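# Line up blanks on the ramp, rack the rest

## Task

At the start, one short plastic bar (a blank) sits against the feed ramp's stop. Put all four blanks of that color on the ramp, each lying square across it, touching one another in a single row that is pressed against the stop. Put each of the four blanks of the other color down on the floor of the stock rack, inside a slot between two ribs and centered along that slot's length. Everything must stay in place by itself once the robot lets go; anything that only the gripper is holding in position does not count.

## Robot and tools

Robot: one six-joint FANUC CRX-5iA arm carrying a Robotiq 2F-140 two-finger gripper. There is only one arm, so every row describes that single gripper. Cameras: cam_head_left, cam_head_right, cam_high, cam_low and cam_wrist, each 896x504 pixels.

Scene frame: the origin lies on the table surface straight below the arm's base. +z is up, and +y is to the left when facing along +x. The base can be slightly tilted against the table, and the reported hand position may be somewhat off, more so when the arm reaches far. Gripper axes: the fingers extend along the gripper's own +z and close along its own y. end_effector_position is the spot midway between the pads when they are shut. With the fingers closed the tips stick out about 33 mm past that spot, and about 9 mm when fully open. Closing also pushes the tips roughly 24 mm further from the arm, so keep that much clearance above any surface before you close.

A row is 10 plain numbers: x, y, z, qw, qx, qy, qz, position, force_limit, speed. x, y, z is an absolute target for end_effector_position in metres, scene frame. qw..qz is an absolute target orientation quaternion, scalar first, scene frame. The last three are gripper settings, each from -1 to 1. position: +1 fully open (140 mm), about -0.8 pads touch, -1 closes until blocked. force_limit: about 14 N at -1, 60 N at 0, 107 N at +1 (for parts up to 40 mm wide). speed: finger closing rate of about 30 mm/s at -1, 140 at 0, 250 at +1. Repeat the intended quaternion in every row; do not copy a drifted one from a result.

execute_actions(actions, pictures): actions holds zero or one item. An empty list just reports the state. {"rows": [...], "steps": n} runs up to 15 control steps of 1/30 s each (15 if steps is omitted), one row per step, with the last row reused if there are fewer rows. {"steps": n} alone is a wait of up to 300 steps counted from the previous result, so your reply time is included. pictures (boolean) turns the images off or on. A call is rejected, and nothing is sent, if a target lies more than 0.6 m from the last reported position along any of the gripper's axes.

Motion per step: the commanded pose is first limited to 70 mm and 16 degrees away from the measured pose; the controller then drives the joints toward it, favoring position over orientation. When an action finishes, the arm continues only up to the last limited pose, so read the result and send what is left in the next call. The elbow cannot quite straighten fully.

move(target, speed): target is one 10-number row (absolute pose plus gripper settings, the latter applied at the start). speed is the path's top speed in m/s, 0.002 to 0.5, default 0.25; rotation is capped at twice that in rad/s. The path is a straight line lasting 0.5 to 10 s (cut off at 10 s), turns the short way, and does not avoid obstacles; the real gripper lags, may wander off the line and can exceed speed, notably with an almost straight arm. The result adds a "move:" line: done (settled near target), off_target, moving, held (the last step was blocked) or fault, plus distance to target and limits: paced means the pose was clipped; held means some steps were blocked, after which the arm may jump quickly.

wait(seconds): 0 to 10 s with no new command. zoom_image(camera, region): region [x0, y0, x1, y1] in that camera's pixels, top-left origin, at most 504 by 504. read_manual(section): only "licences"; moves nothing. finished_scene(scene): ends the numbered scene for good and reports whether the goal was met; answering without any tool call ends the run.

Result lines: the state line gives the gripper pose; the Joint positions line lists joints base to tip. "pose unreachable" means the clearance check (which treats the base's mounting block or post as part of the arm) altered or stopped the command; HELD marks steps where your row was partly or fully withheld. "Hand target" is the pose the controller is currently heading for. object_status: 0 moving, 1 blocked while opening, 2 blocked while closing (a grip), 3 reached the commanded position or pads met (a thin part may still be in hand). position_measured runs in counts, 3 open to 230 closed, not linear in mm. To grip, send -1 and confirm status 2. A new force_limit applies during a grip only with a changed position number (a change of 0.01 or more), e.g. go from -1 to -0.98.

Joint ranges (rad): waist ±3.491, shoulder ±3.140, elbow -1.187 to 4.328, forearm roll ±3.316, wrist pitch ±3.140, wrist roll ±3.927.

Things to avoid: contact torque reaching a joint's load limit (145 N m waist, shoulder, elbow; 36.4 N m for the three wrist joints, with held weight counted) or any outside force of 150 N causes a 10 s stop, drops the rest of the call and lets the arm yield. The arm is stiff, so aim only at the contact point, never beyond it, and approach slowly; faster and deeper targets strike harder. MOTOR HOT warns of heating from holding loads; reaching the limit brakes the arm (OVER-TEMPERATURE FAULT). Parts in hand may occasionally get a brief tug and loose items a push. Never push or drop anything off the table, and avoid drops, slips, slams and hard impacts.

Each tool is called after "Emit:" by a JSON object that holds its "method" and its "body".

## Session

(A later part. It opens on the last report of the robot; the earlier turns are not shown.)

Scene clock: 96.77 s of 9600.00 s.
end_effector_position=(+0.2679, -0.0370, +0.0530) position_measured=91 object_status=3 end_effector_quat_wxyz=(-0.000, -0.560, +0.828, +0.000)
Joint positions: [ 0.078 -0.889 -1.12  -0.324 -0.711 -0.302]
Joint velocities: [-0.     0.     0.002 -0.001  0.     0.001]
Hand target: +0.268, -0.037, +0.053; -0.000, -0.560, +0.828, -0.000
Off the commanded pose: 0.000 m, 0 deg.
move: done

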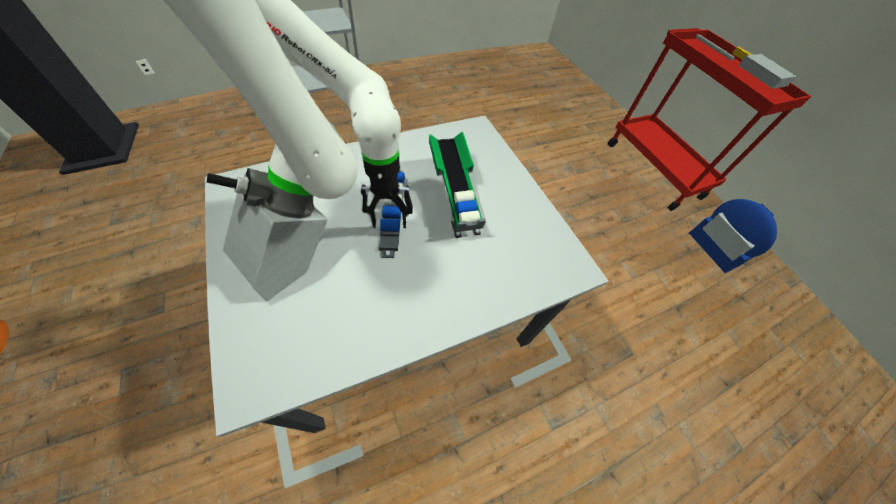

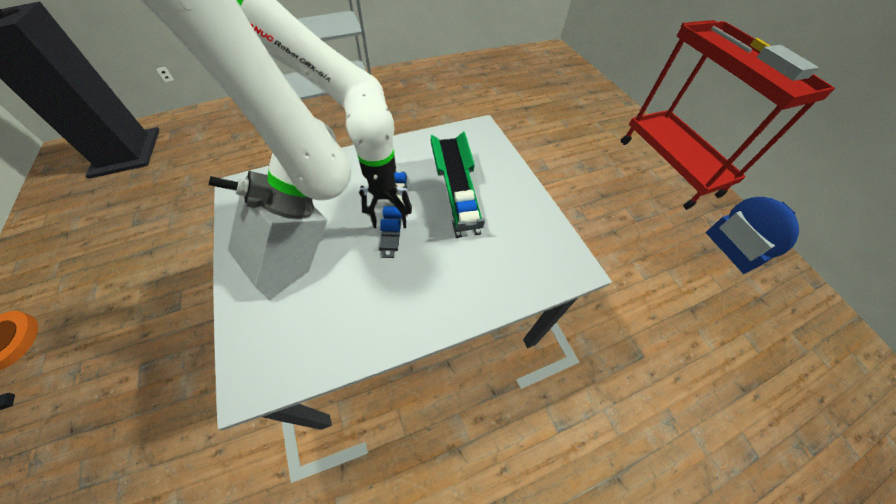

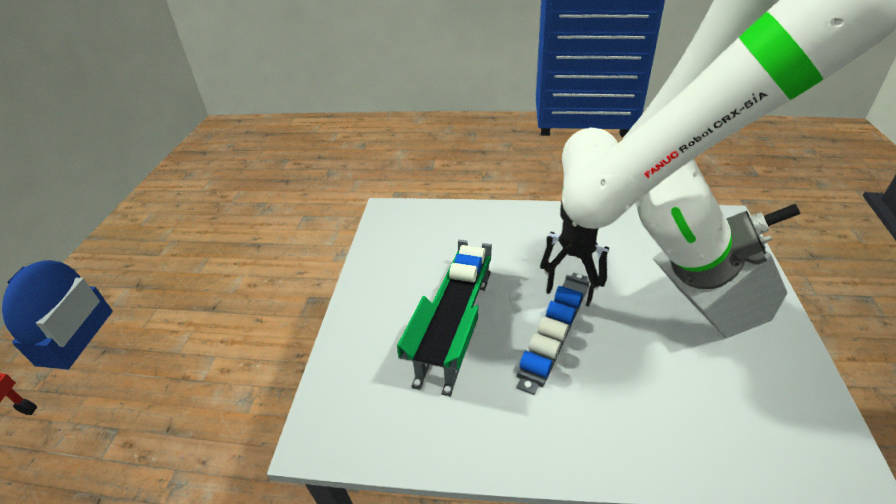

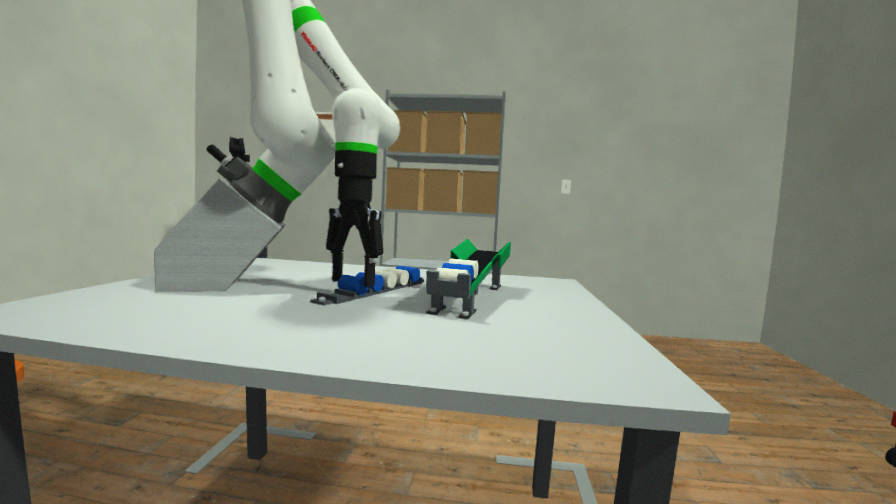

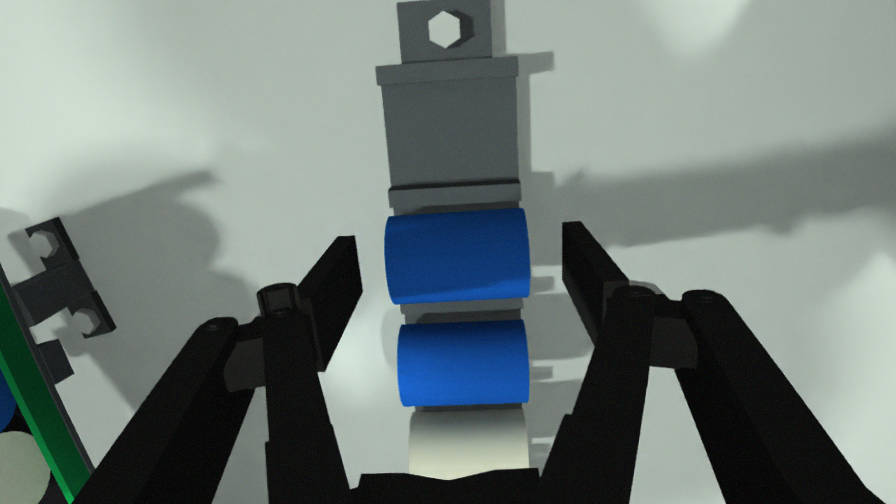

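Fine, within 1 mm.

Emit:
{"method": "move", "body": {"target": [0.307,0.060,0.052,0,0.56,-0.828,0,0.3,0,0], "speed": 0.05}}

Scene clock: 101.07 s of 9600.00 s.
end_effector_position=(+0.3078, +0.0593, +0.0522) position_measured=91 object_status=3 end_effector_quat_wxyz=(-0.016, -0.561, +0.827, +0.023)
Joint positions: [ 0.782 -1.043 -1.188  0.248 -0.818 -1.282]
Joint velocities: [ 0.024  0.006  0.001  0.026 -0.017 -0.041]
Hand target: +0.308, +0.059, +0.052; -0.016, -0.561, +0.827, +0.023
Off the commanded pose: 0.001 m, 3 deg.
joint sent to its limit — the command would take joint 3 (elbow) past its lower limit, so that joint was sent only as far as its limit.
move: off_target

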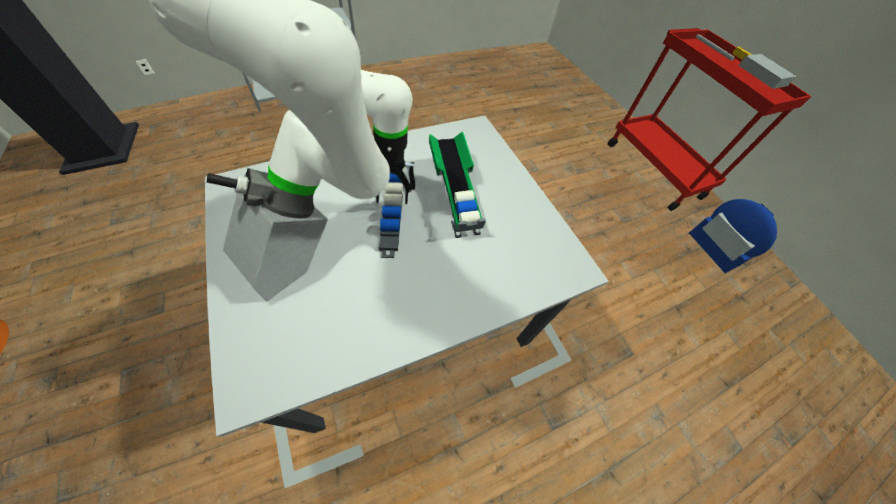

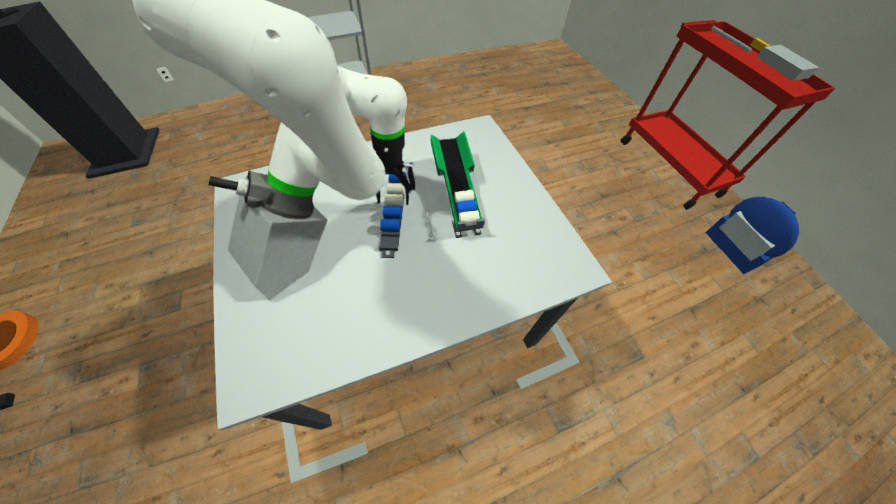

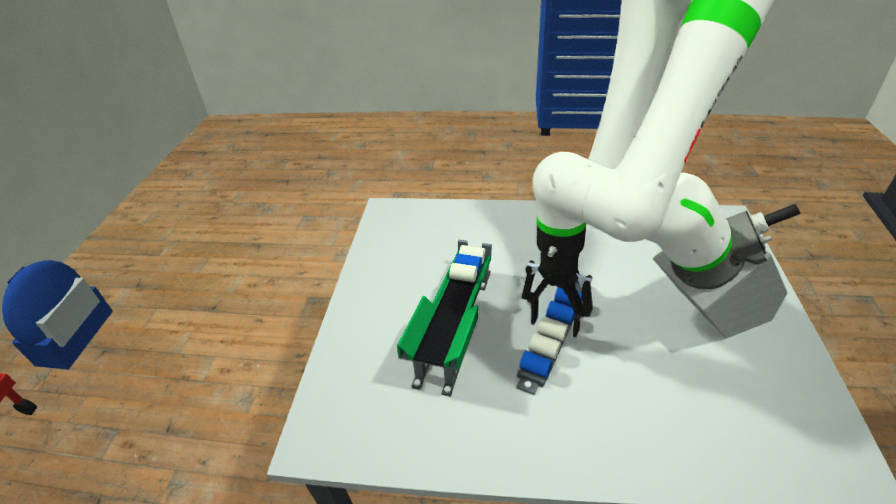

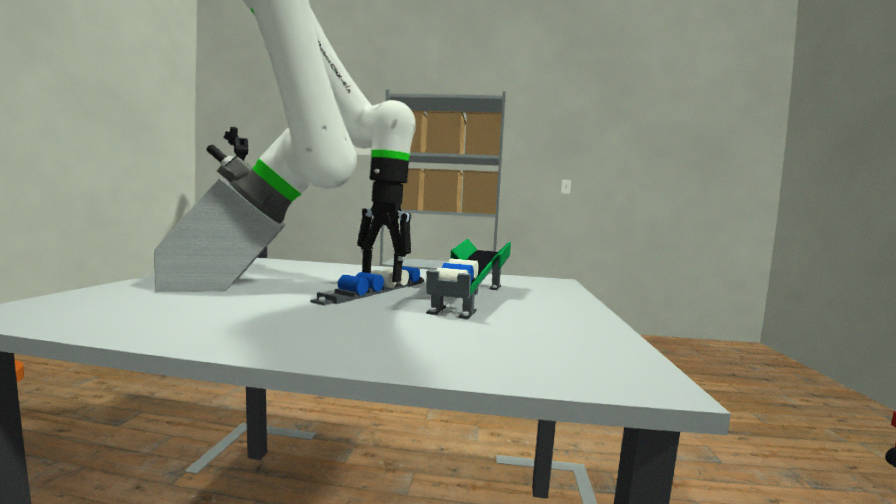

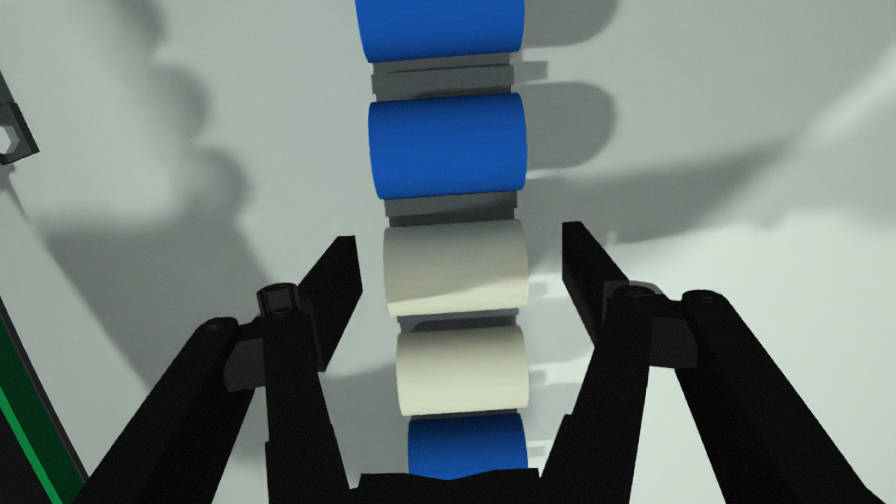

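Emit:
{"method": "move", "body": {"target": [0.3066,0.0575,0.051,-0.108,0.555,-0.821,-0.073,0.3,0,0], "speed": 0.05}}

Scene clock: 119.97 s of 9600.00 s.
end_effector_position=(+0.3063, +0.0586, +0.0511) position_measured=91 object_status=3 end_effector_quat_wxyz=(+0.105, -0.554, +0.824, +0.056)
Joint positions: [ 0.363 -1.066 -1.166 -0.314 -0.623 -0.544]
Joint velocities: [-0.076  0.067  0.041 -0.104  0.001  0.138]
Hand target: +0.306, +0.059, +0.051; +0.105, -0.554, +0.824, +0.056
Off the commanded pose: 0.001 m, 2 deg.
After step 90, 12.97 s passed at rest.
move: done

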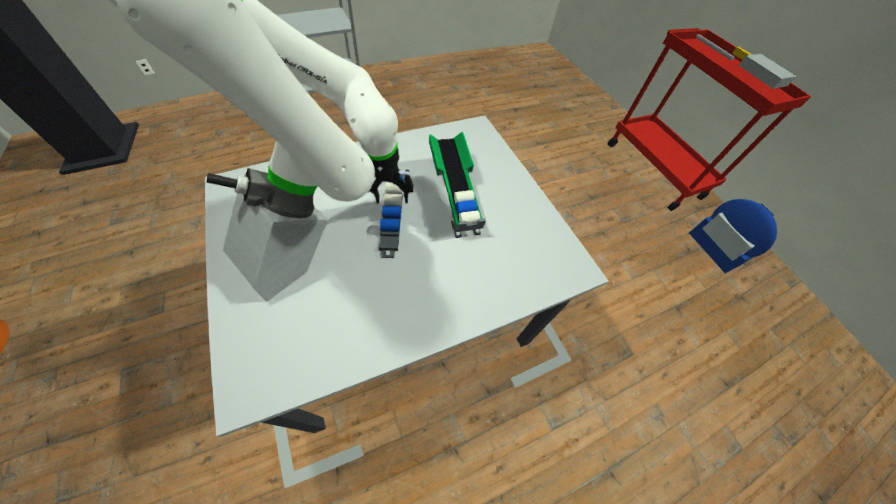

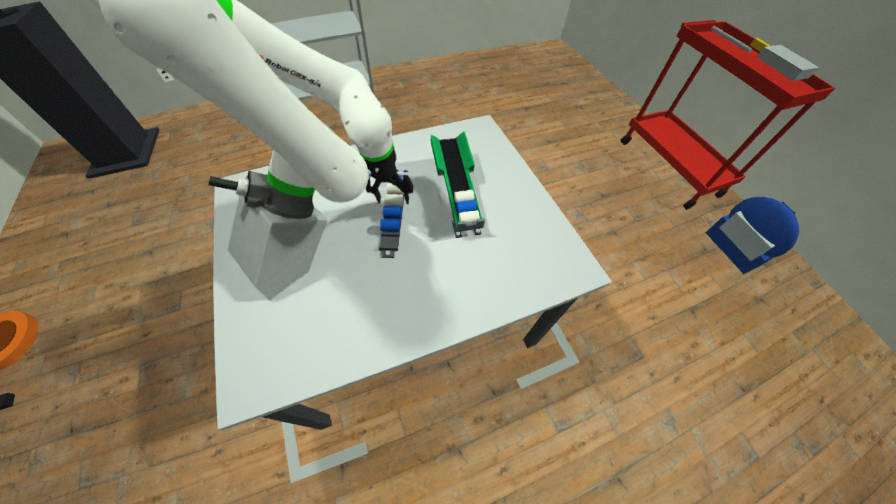

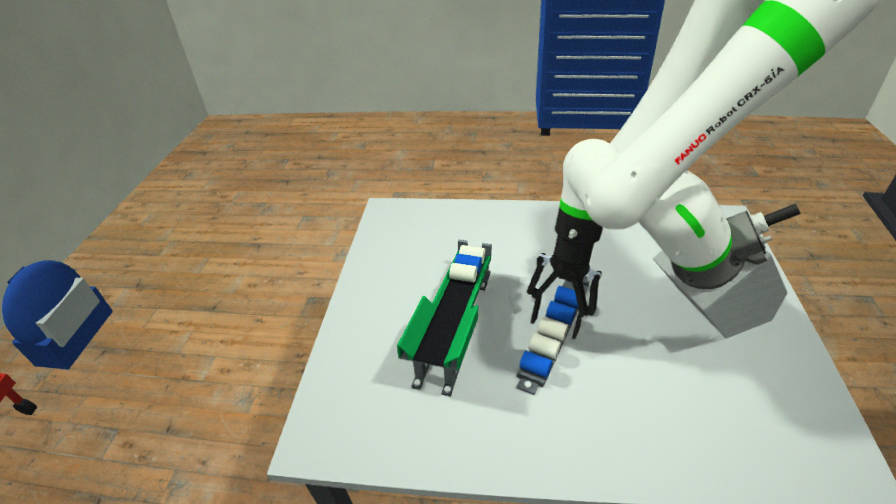

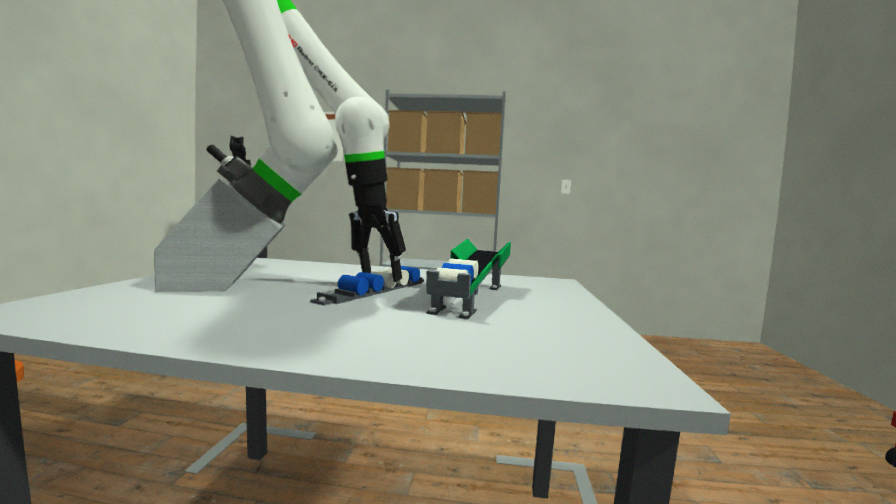

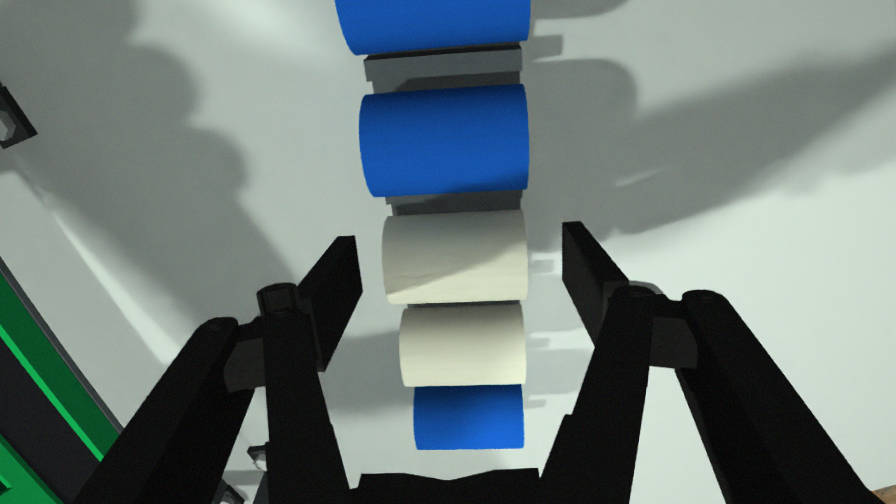

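Emit:
{"method": "move", "body": {"target": [0.3072,0.055,0.0505,-0.144,0.5515,-0.8154,-0.097,0.3,0,0], "speed": 0.02}}

Scene clock: 126.40 s of 9600.00 s.
end_effector_position=(+0.3064, +0.0575, +0.0508) position_measured=91 object_status=3 end_effector_quat_wxyz=(+0.121, -0.552, +0.823, +0.052)
Joint positions: [ 0.328 -1.084 -1.177 -0.365 -0.609 -0.483]
Joint velocities: [-0.     0.    -0.     0.     0.001 -0.001]
Hand target: +0.306, +0.057, +0.051; +0.121, -0.552, +0.823, +0.052
Off the commanded pose: 0.003 m, 6 deg.
After step 90, 0.37 s passed at rest.
move: held; limits=held; held on 40 of 92 steps, including the last
pose unreachable: on one or more control steps of this call an arm could not follow its commanded pose, so it was not sent that pose on those steps. On the call's last step it was still not sent that pose. It may still have moved: this result reports where it is.
cause: the commanded pose would bring two parts of the arm too close to each other (joints 3 (elbow) to 5 (wrist pitch) lie between them).

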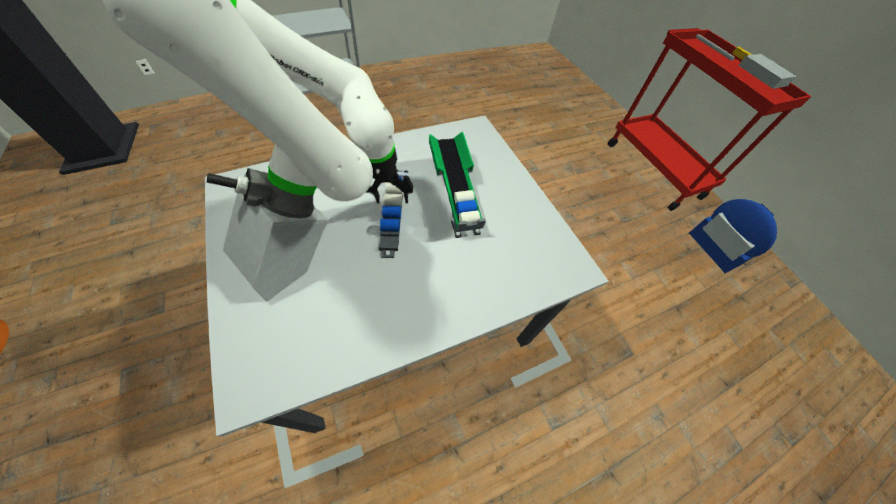

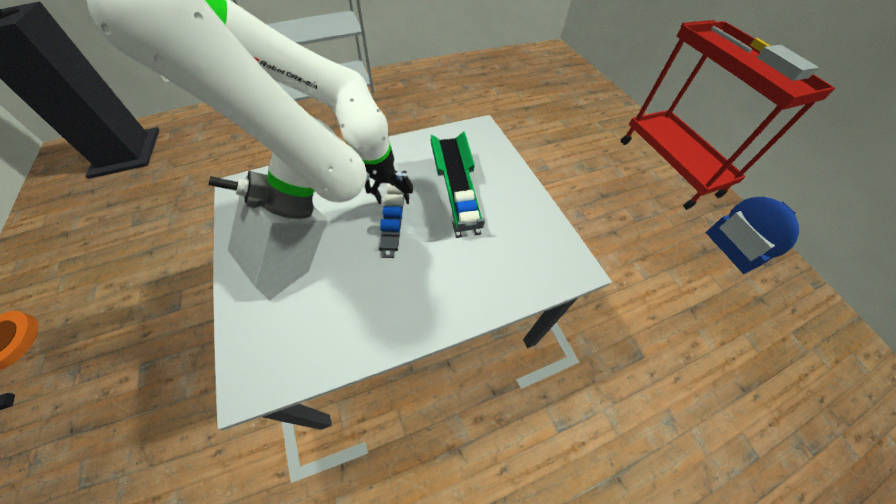

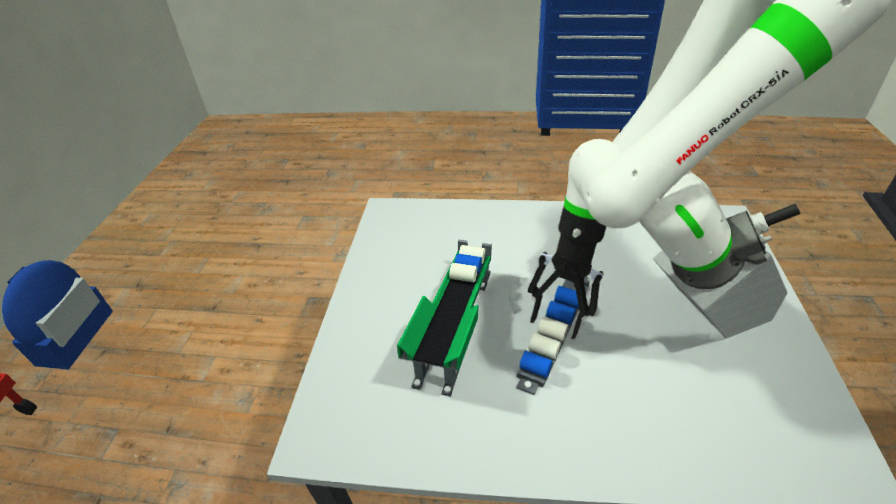

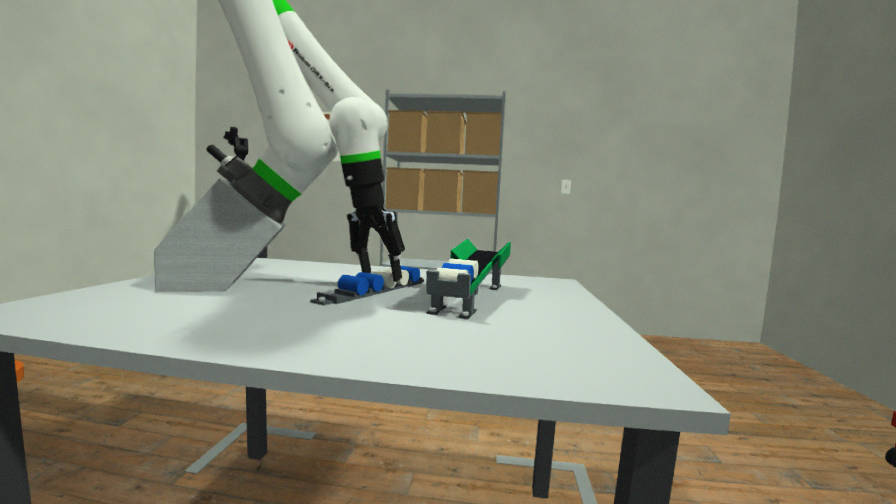

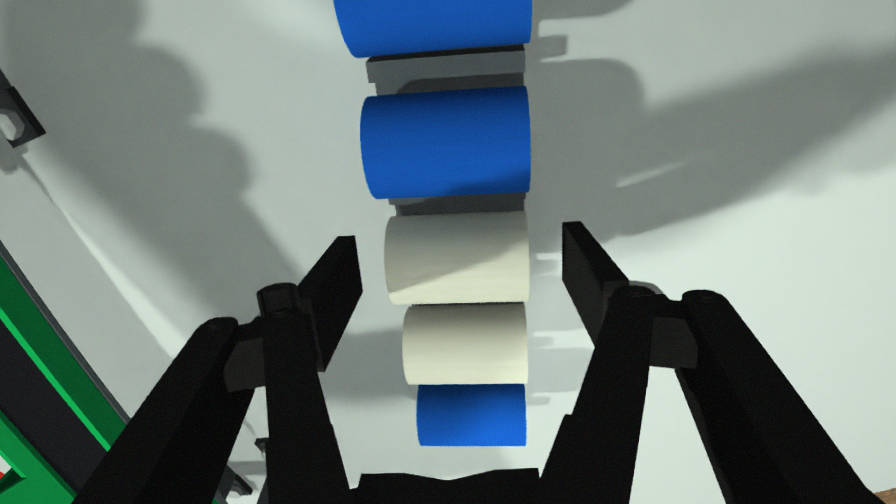

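Emit:
{"method": "move", "body": {"target": [0.3085,0.0595,0.0515,-0.072,0.558,-0.825,-0.049,0.3,0,0], "speed": 0.02}}

Scene clock: 133.13 s of 9600.00 s.
end_effector_position=(+0.3089, +0.0589, +0.0515) position_measured=91 object_status=3 end_effector_quat_wxyz=(+0.071, -0.559, +0.825, +0.054)
Joint positions: [ 0.512 -1.09  -1.188 -0.093 -0.66  -0.817]
Joint velocities: [ 0.003  0.001  0.     0.004 -0.002 -0.006]
Hand target: +0.309, +0.059, +0.052; +0.071, -0.559, +0.825, +0.054
Off the commanded pose: 0.001 m, 1 deg.
joint sent to its limit — the command would take joint 3 (elbow) past its lower limit, so that joint was sent only as far as its limit.
After step 90, 1.00 s passed at rest.
move: done

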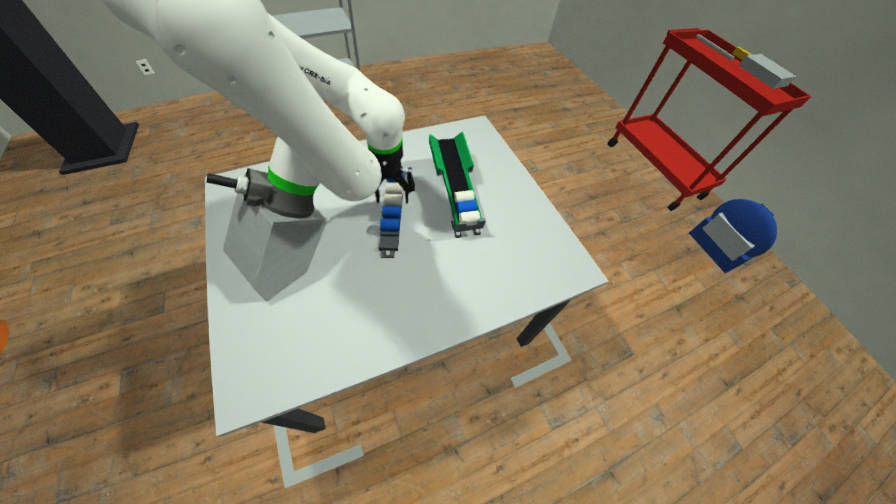

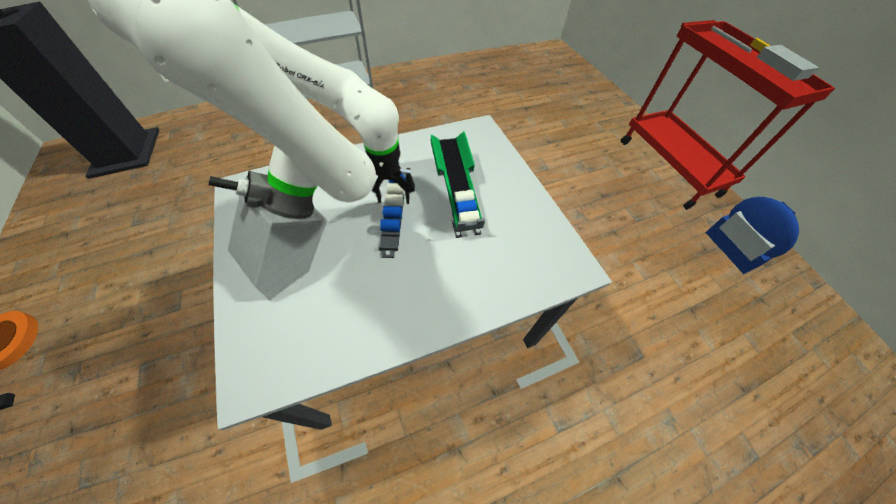

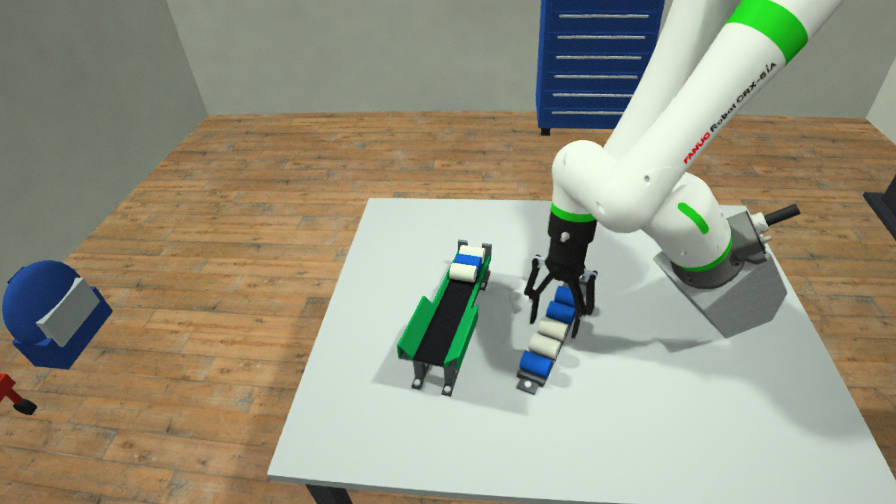

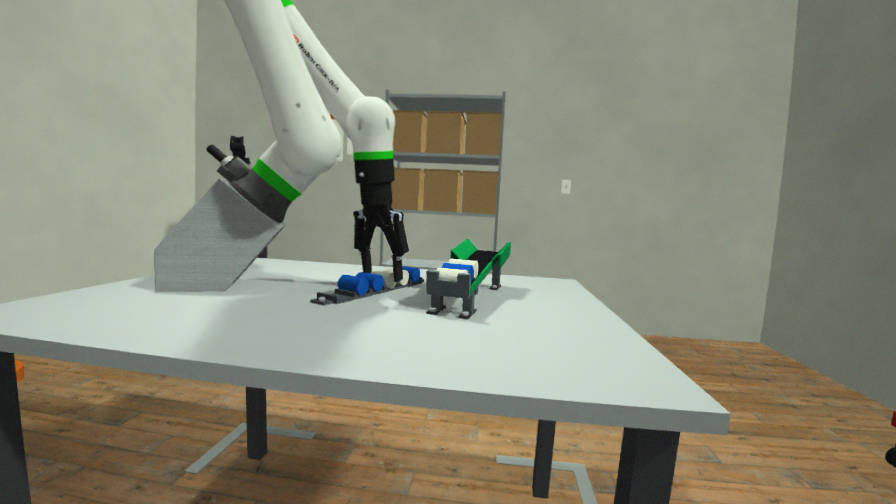

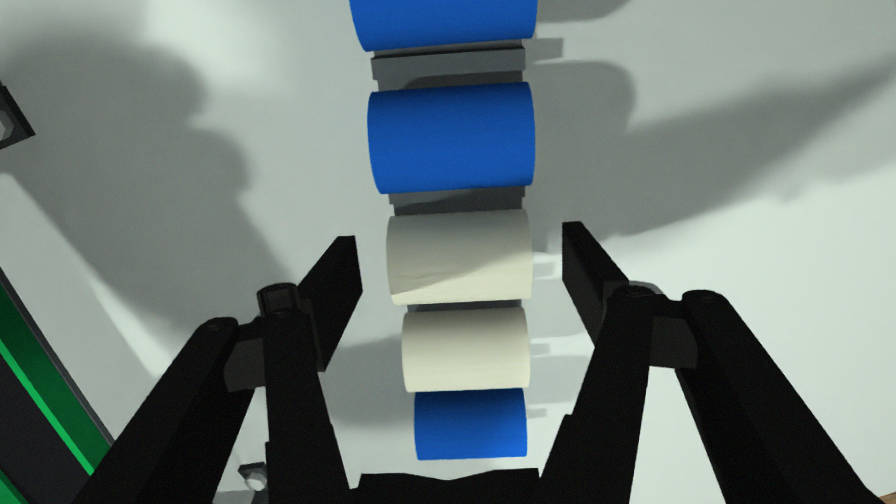

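Emit:
{"method": "execute_actions", "body": {"actions": [{"rows":[[0.3089,0.0589,0.0515,-0.071,0.559,-0.825,-0.054,-1,0,0]],"steps":15}], "pictures": false}}

Emit:
{"method": "move", "body": {"target": [0.355,0.0405,0.095,-0.072,0.558,-0.825,-0.049,-1,0,0], "speed": 0.04}}

Scene clock: 138.13 s of 9600.00 s.
end_effector_position=(+0.3089, +0.0588, +0.0515) position_measured=144 object_status=2 end_effector_quat_wxyz=(+0.071, -0.559, +0.825, +0.054)
Joint positions: [ 0.513 -1.089 -1.188 -0.092 -0.66  -0.819]
Joint velocities: [ 0.    -0.     0.001  0.     0.    -0.   ]
Hand target: +0.309, +0.059, +0.052; +0.071, -0.559, +0.825, +0.054
Off the commanded pose: 0.000 m, 0 deg.
joint sent to its limit — the command would take joint 3 (elbow) past its lower limit, so that joint was sent only as far as its limit.
Steps of this call (steps 1 to 90: nothing new was sent; then 1.50 s passed at rest; steps 91 to 105: all 15 steps of this action). Readings (end_effector_position | what the end effector reports):
91: (+0.3089, +0.0589, +0.0515) | position_measured=91 object_status=0
92: (+0.3089, +0.0589, +0.0515) | position_measured=93 object_status=0
94: (+0.3089, +0.0589, +0.0515) | position_measured=108 object_status=0
98: (+0.3089, +0.0588, +0.0515) | position_measured=139 object_status=0
105: the state above

Scene clock: 140.30 s of 9600.00 s.
end_effector_position=(+0.3555, +0.0413, +0.0948) position_measured=145 object_status=2 end_effector_quat_wxyz=(+0.072, -0.557, +0.826, +0.047)
Joint positions: [ 0.001 -0.805 -0.866 -0.548 -0.858 -0.14 ]
Joint velocities: [-0.194  0.104  0.073 -0.184 -0.089  0.266]
Hand target: +0.355, +0.041, +0.095; +0.072, -0.557, +0.826, +0.048
Off the commanded pose: 0.001 m, 0 deg.
move: done

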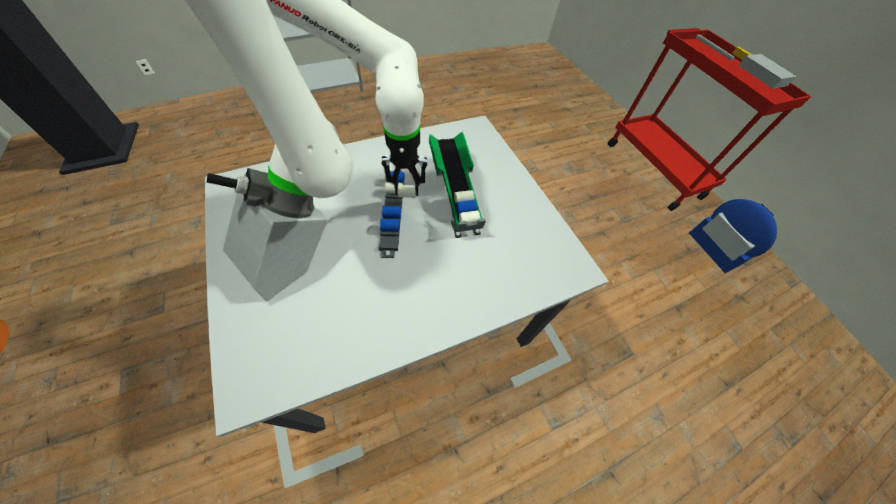

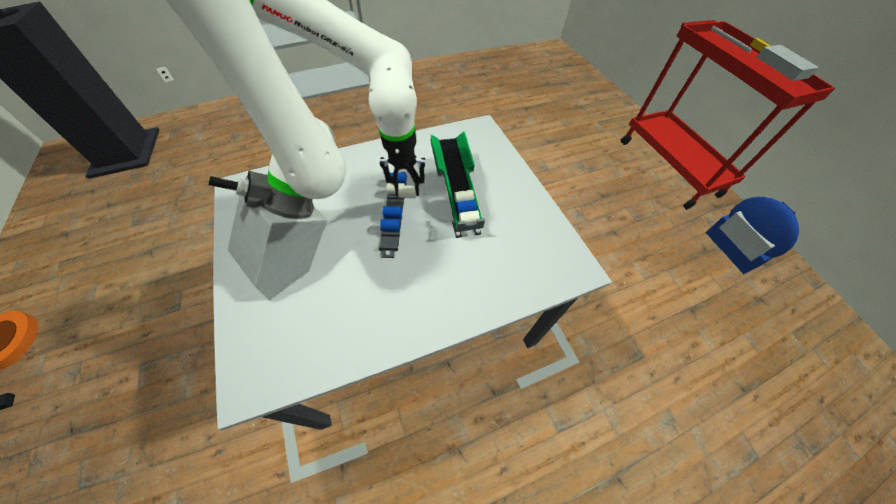

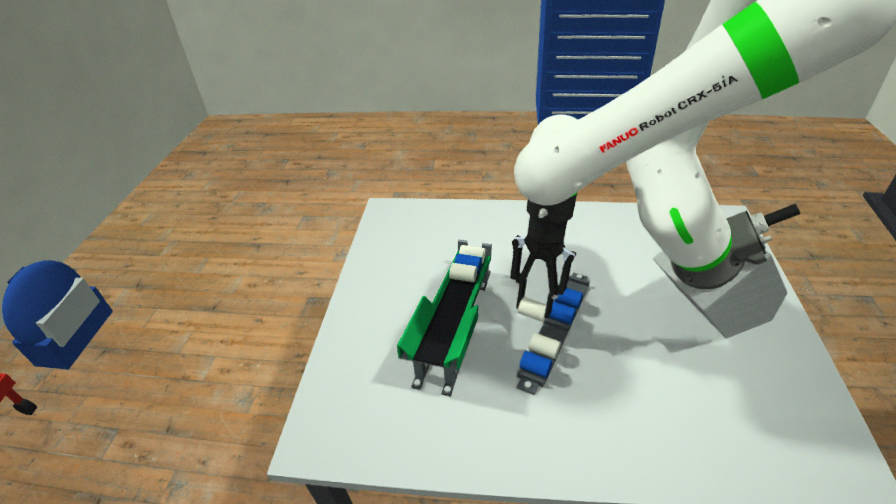

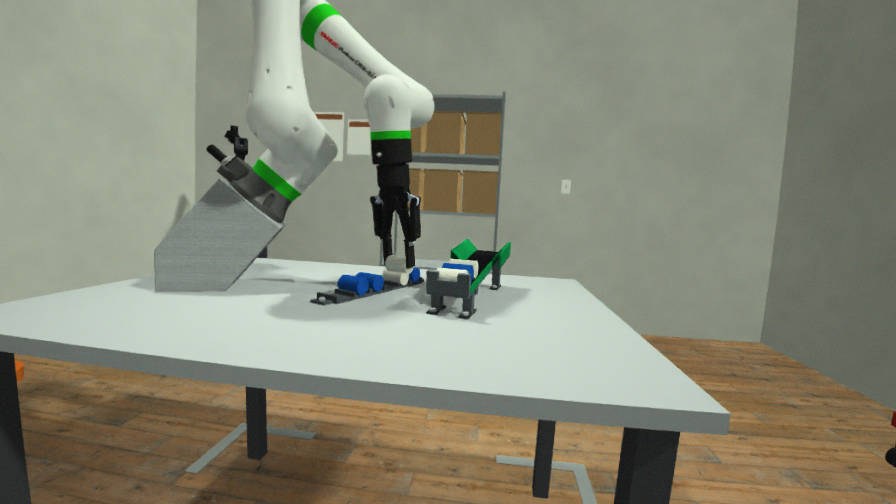

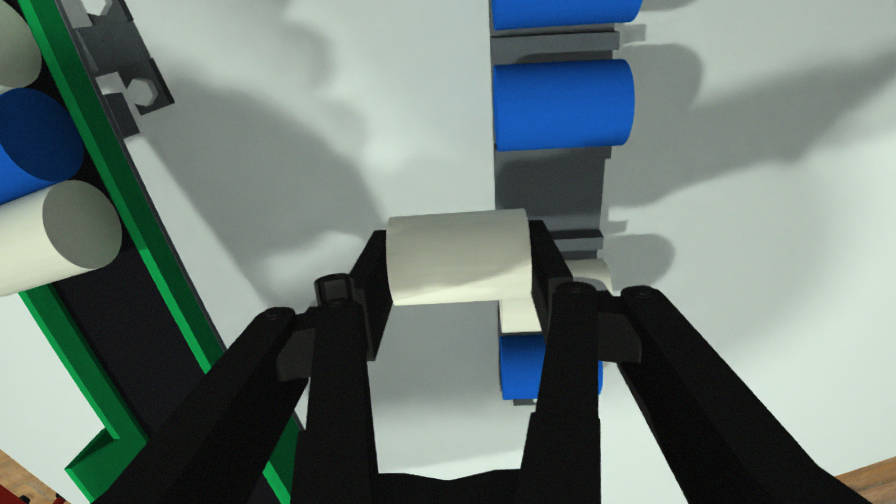

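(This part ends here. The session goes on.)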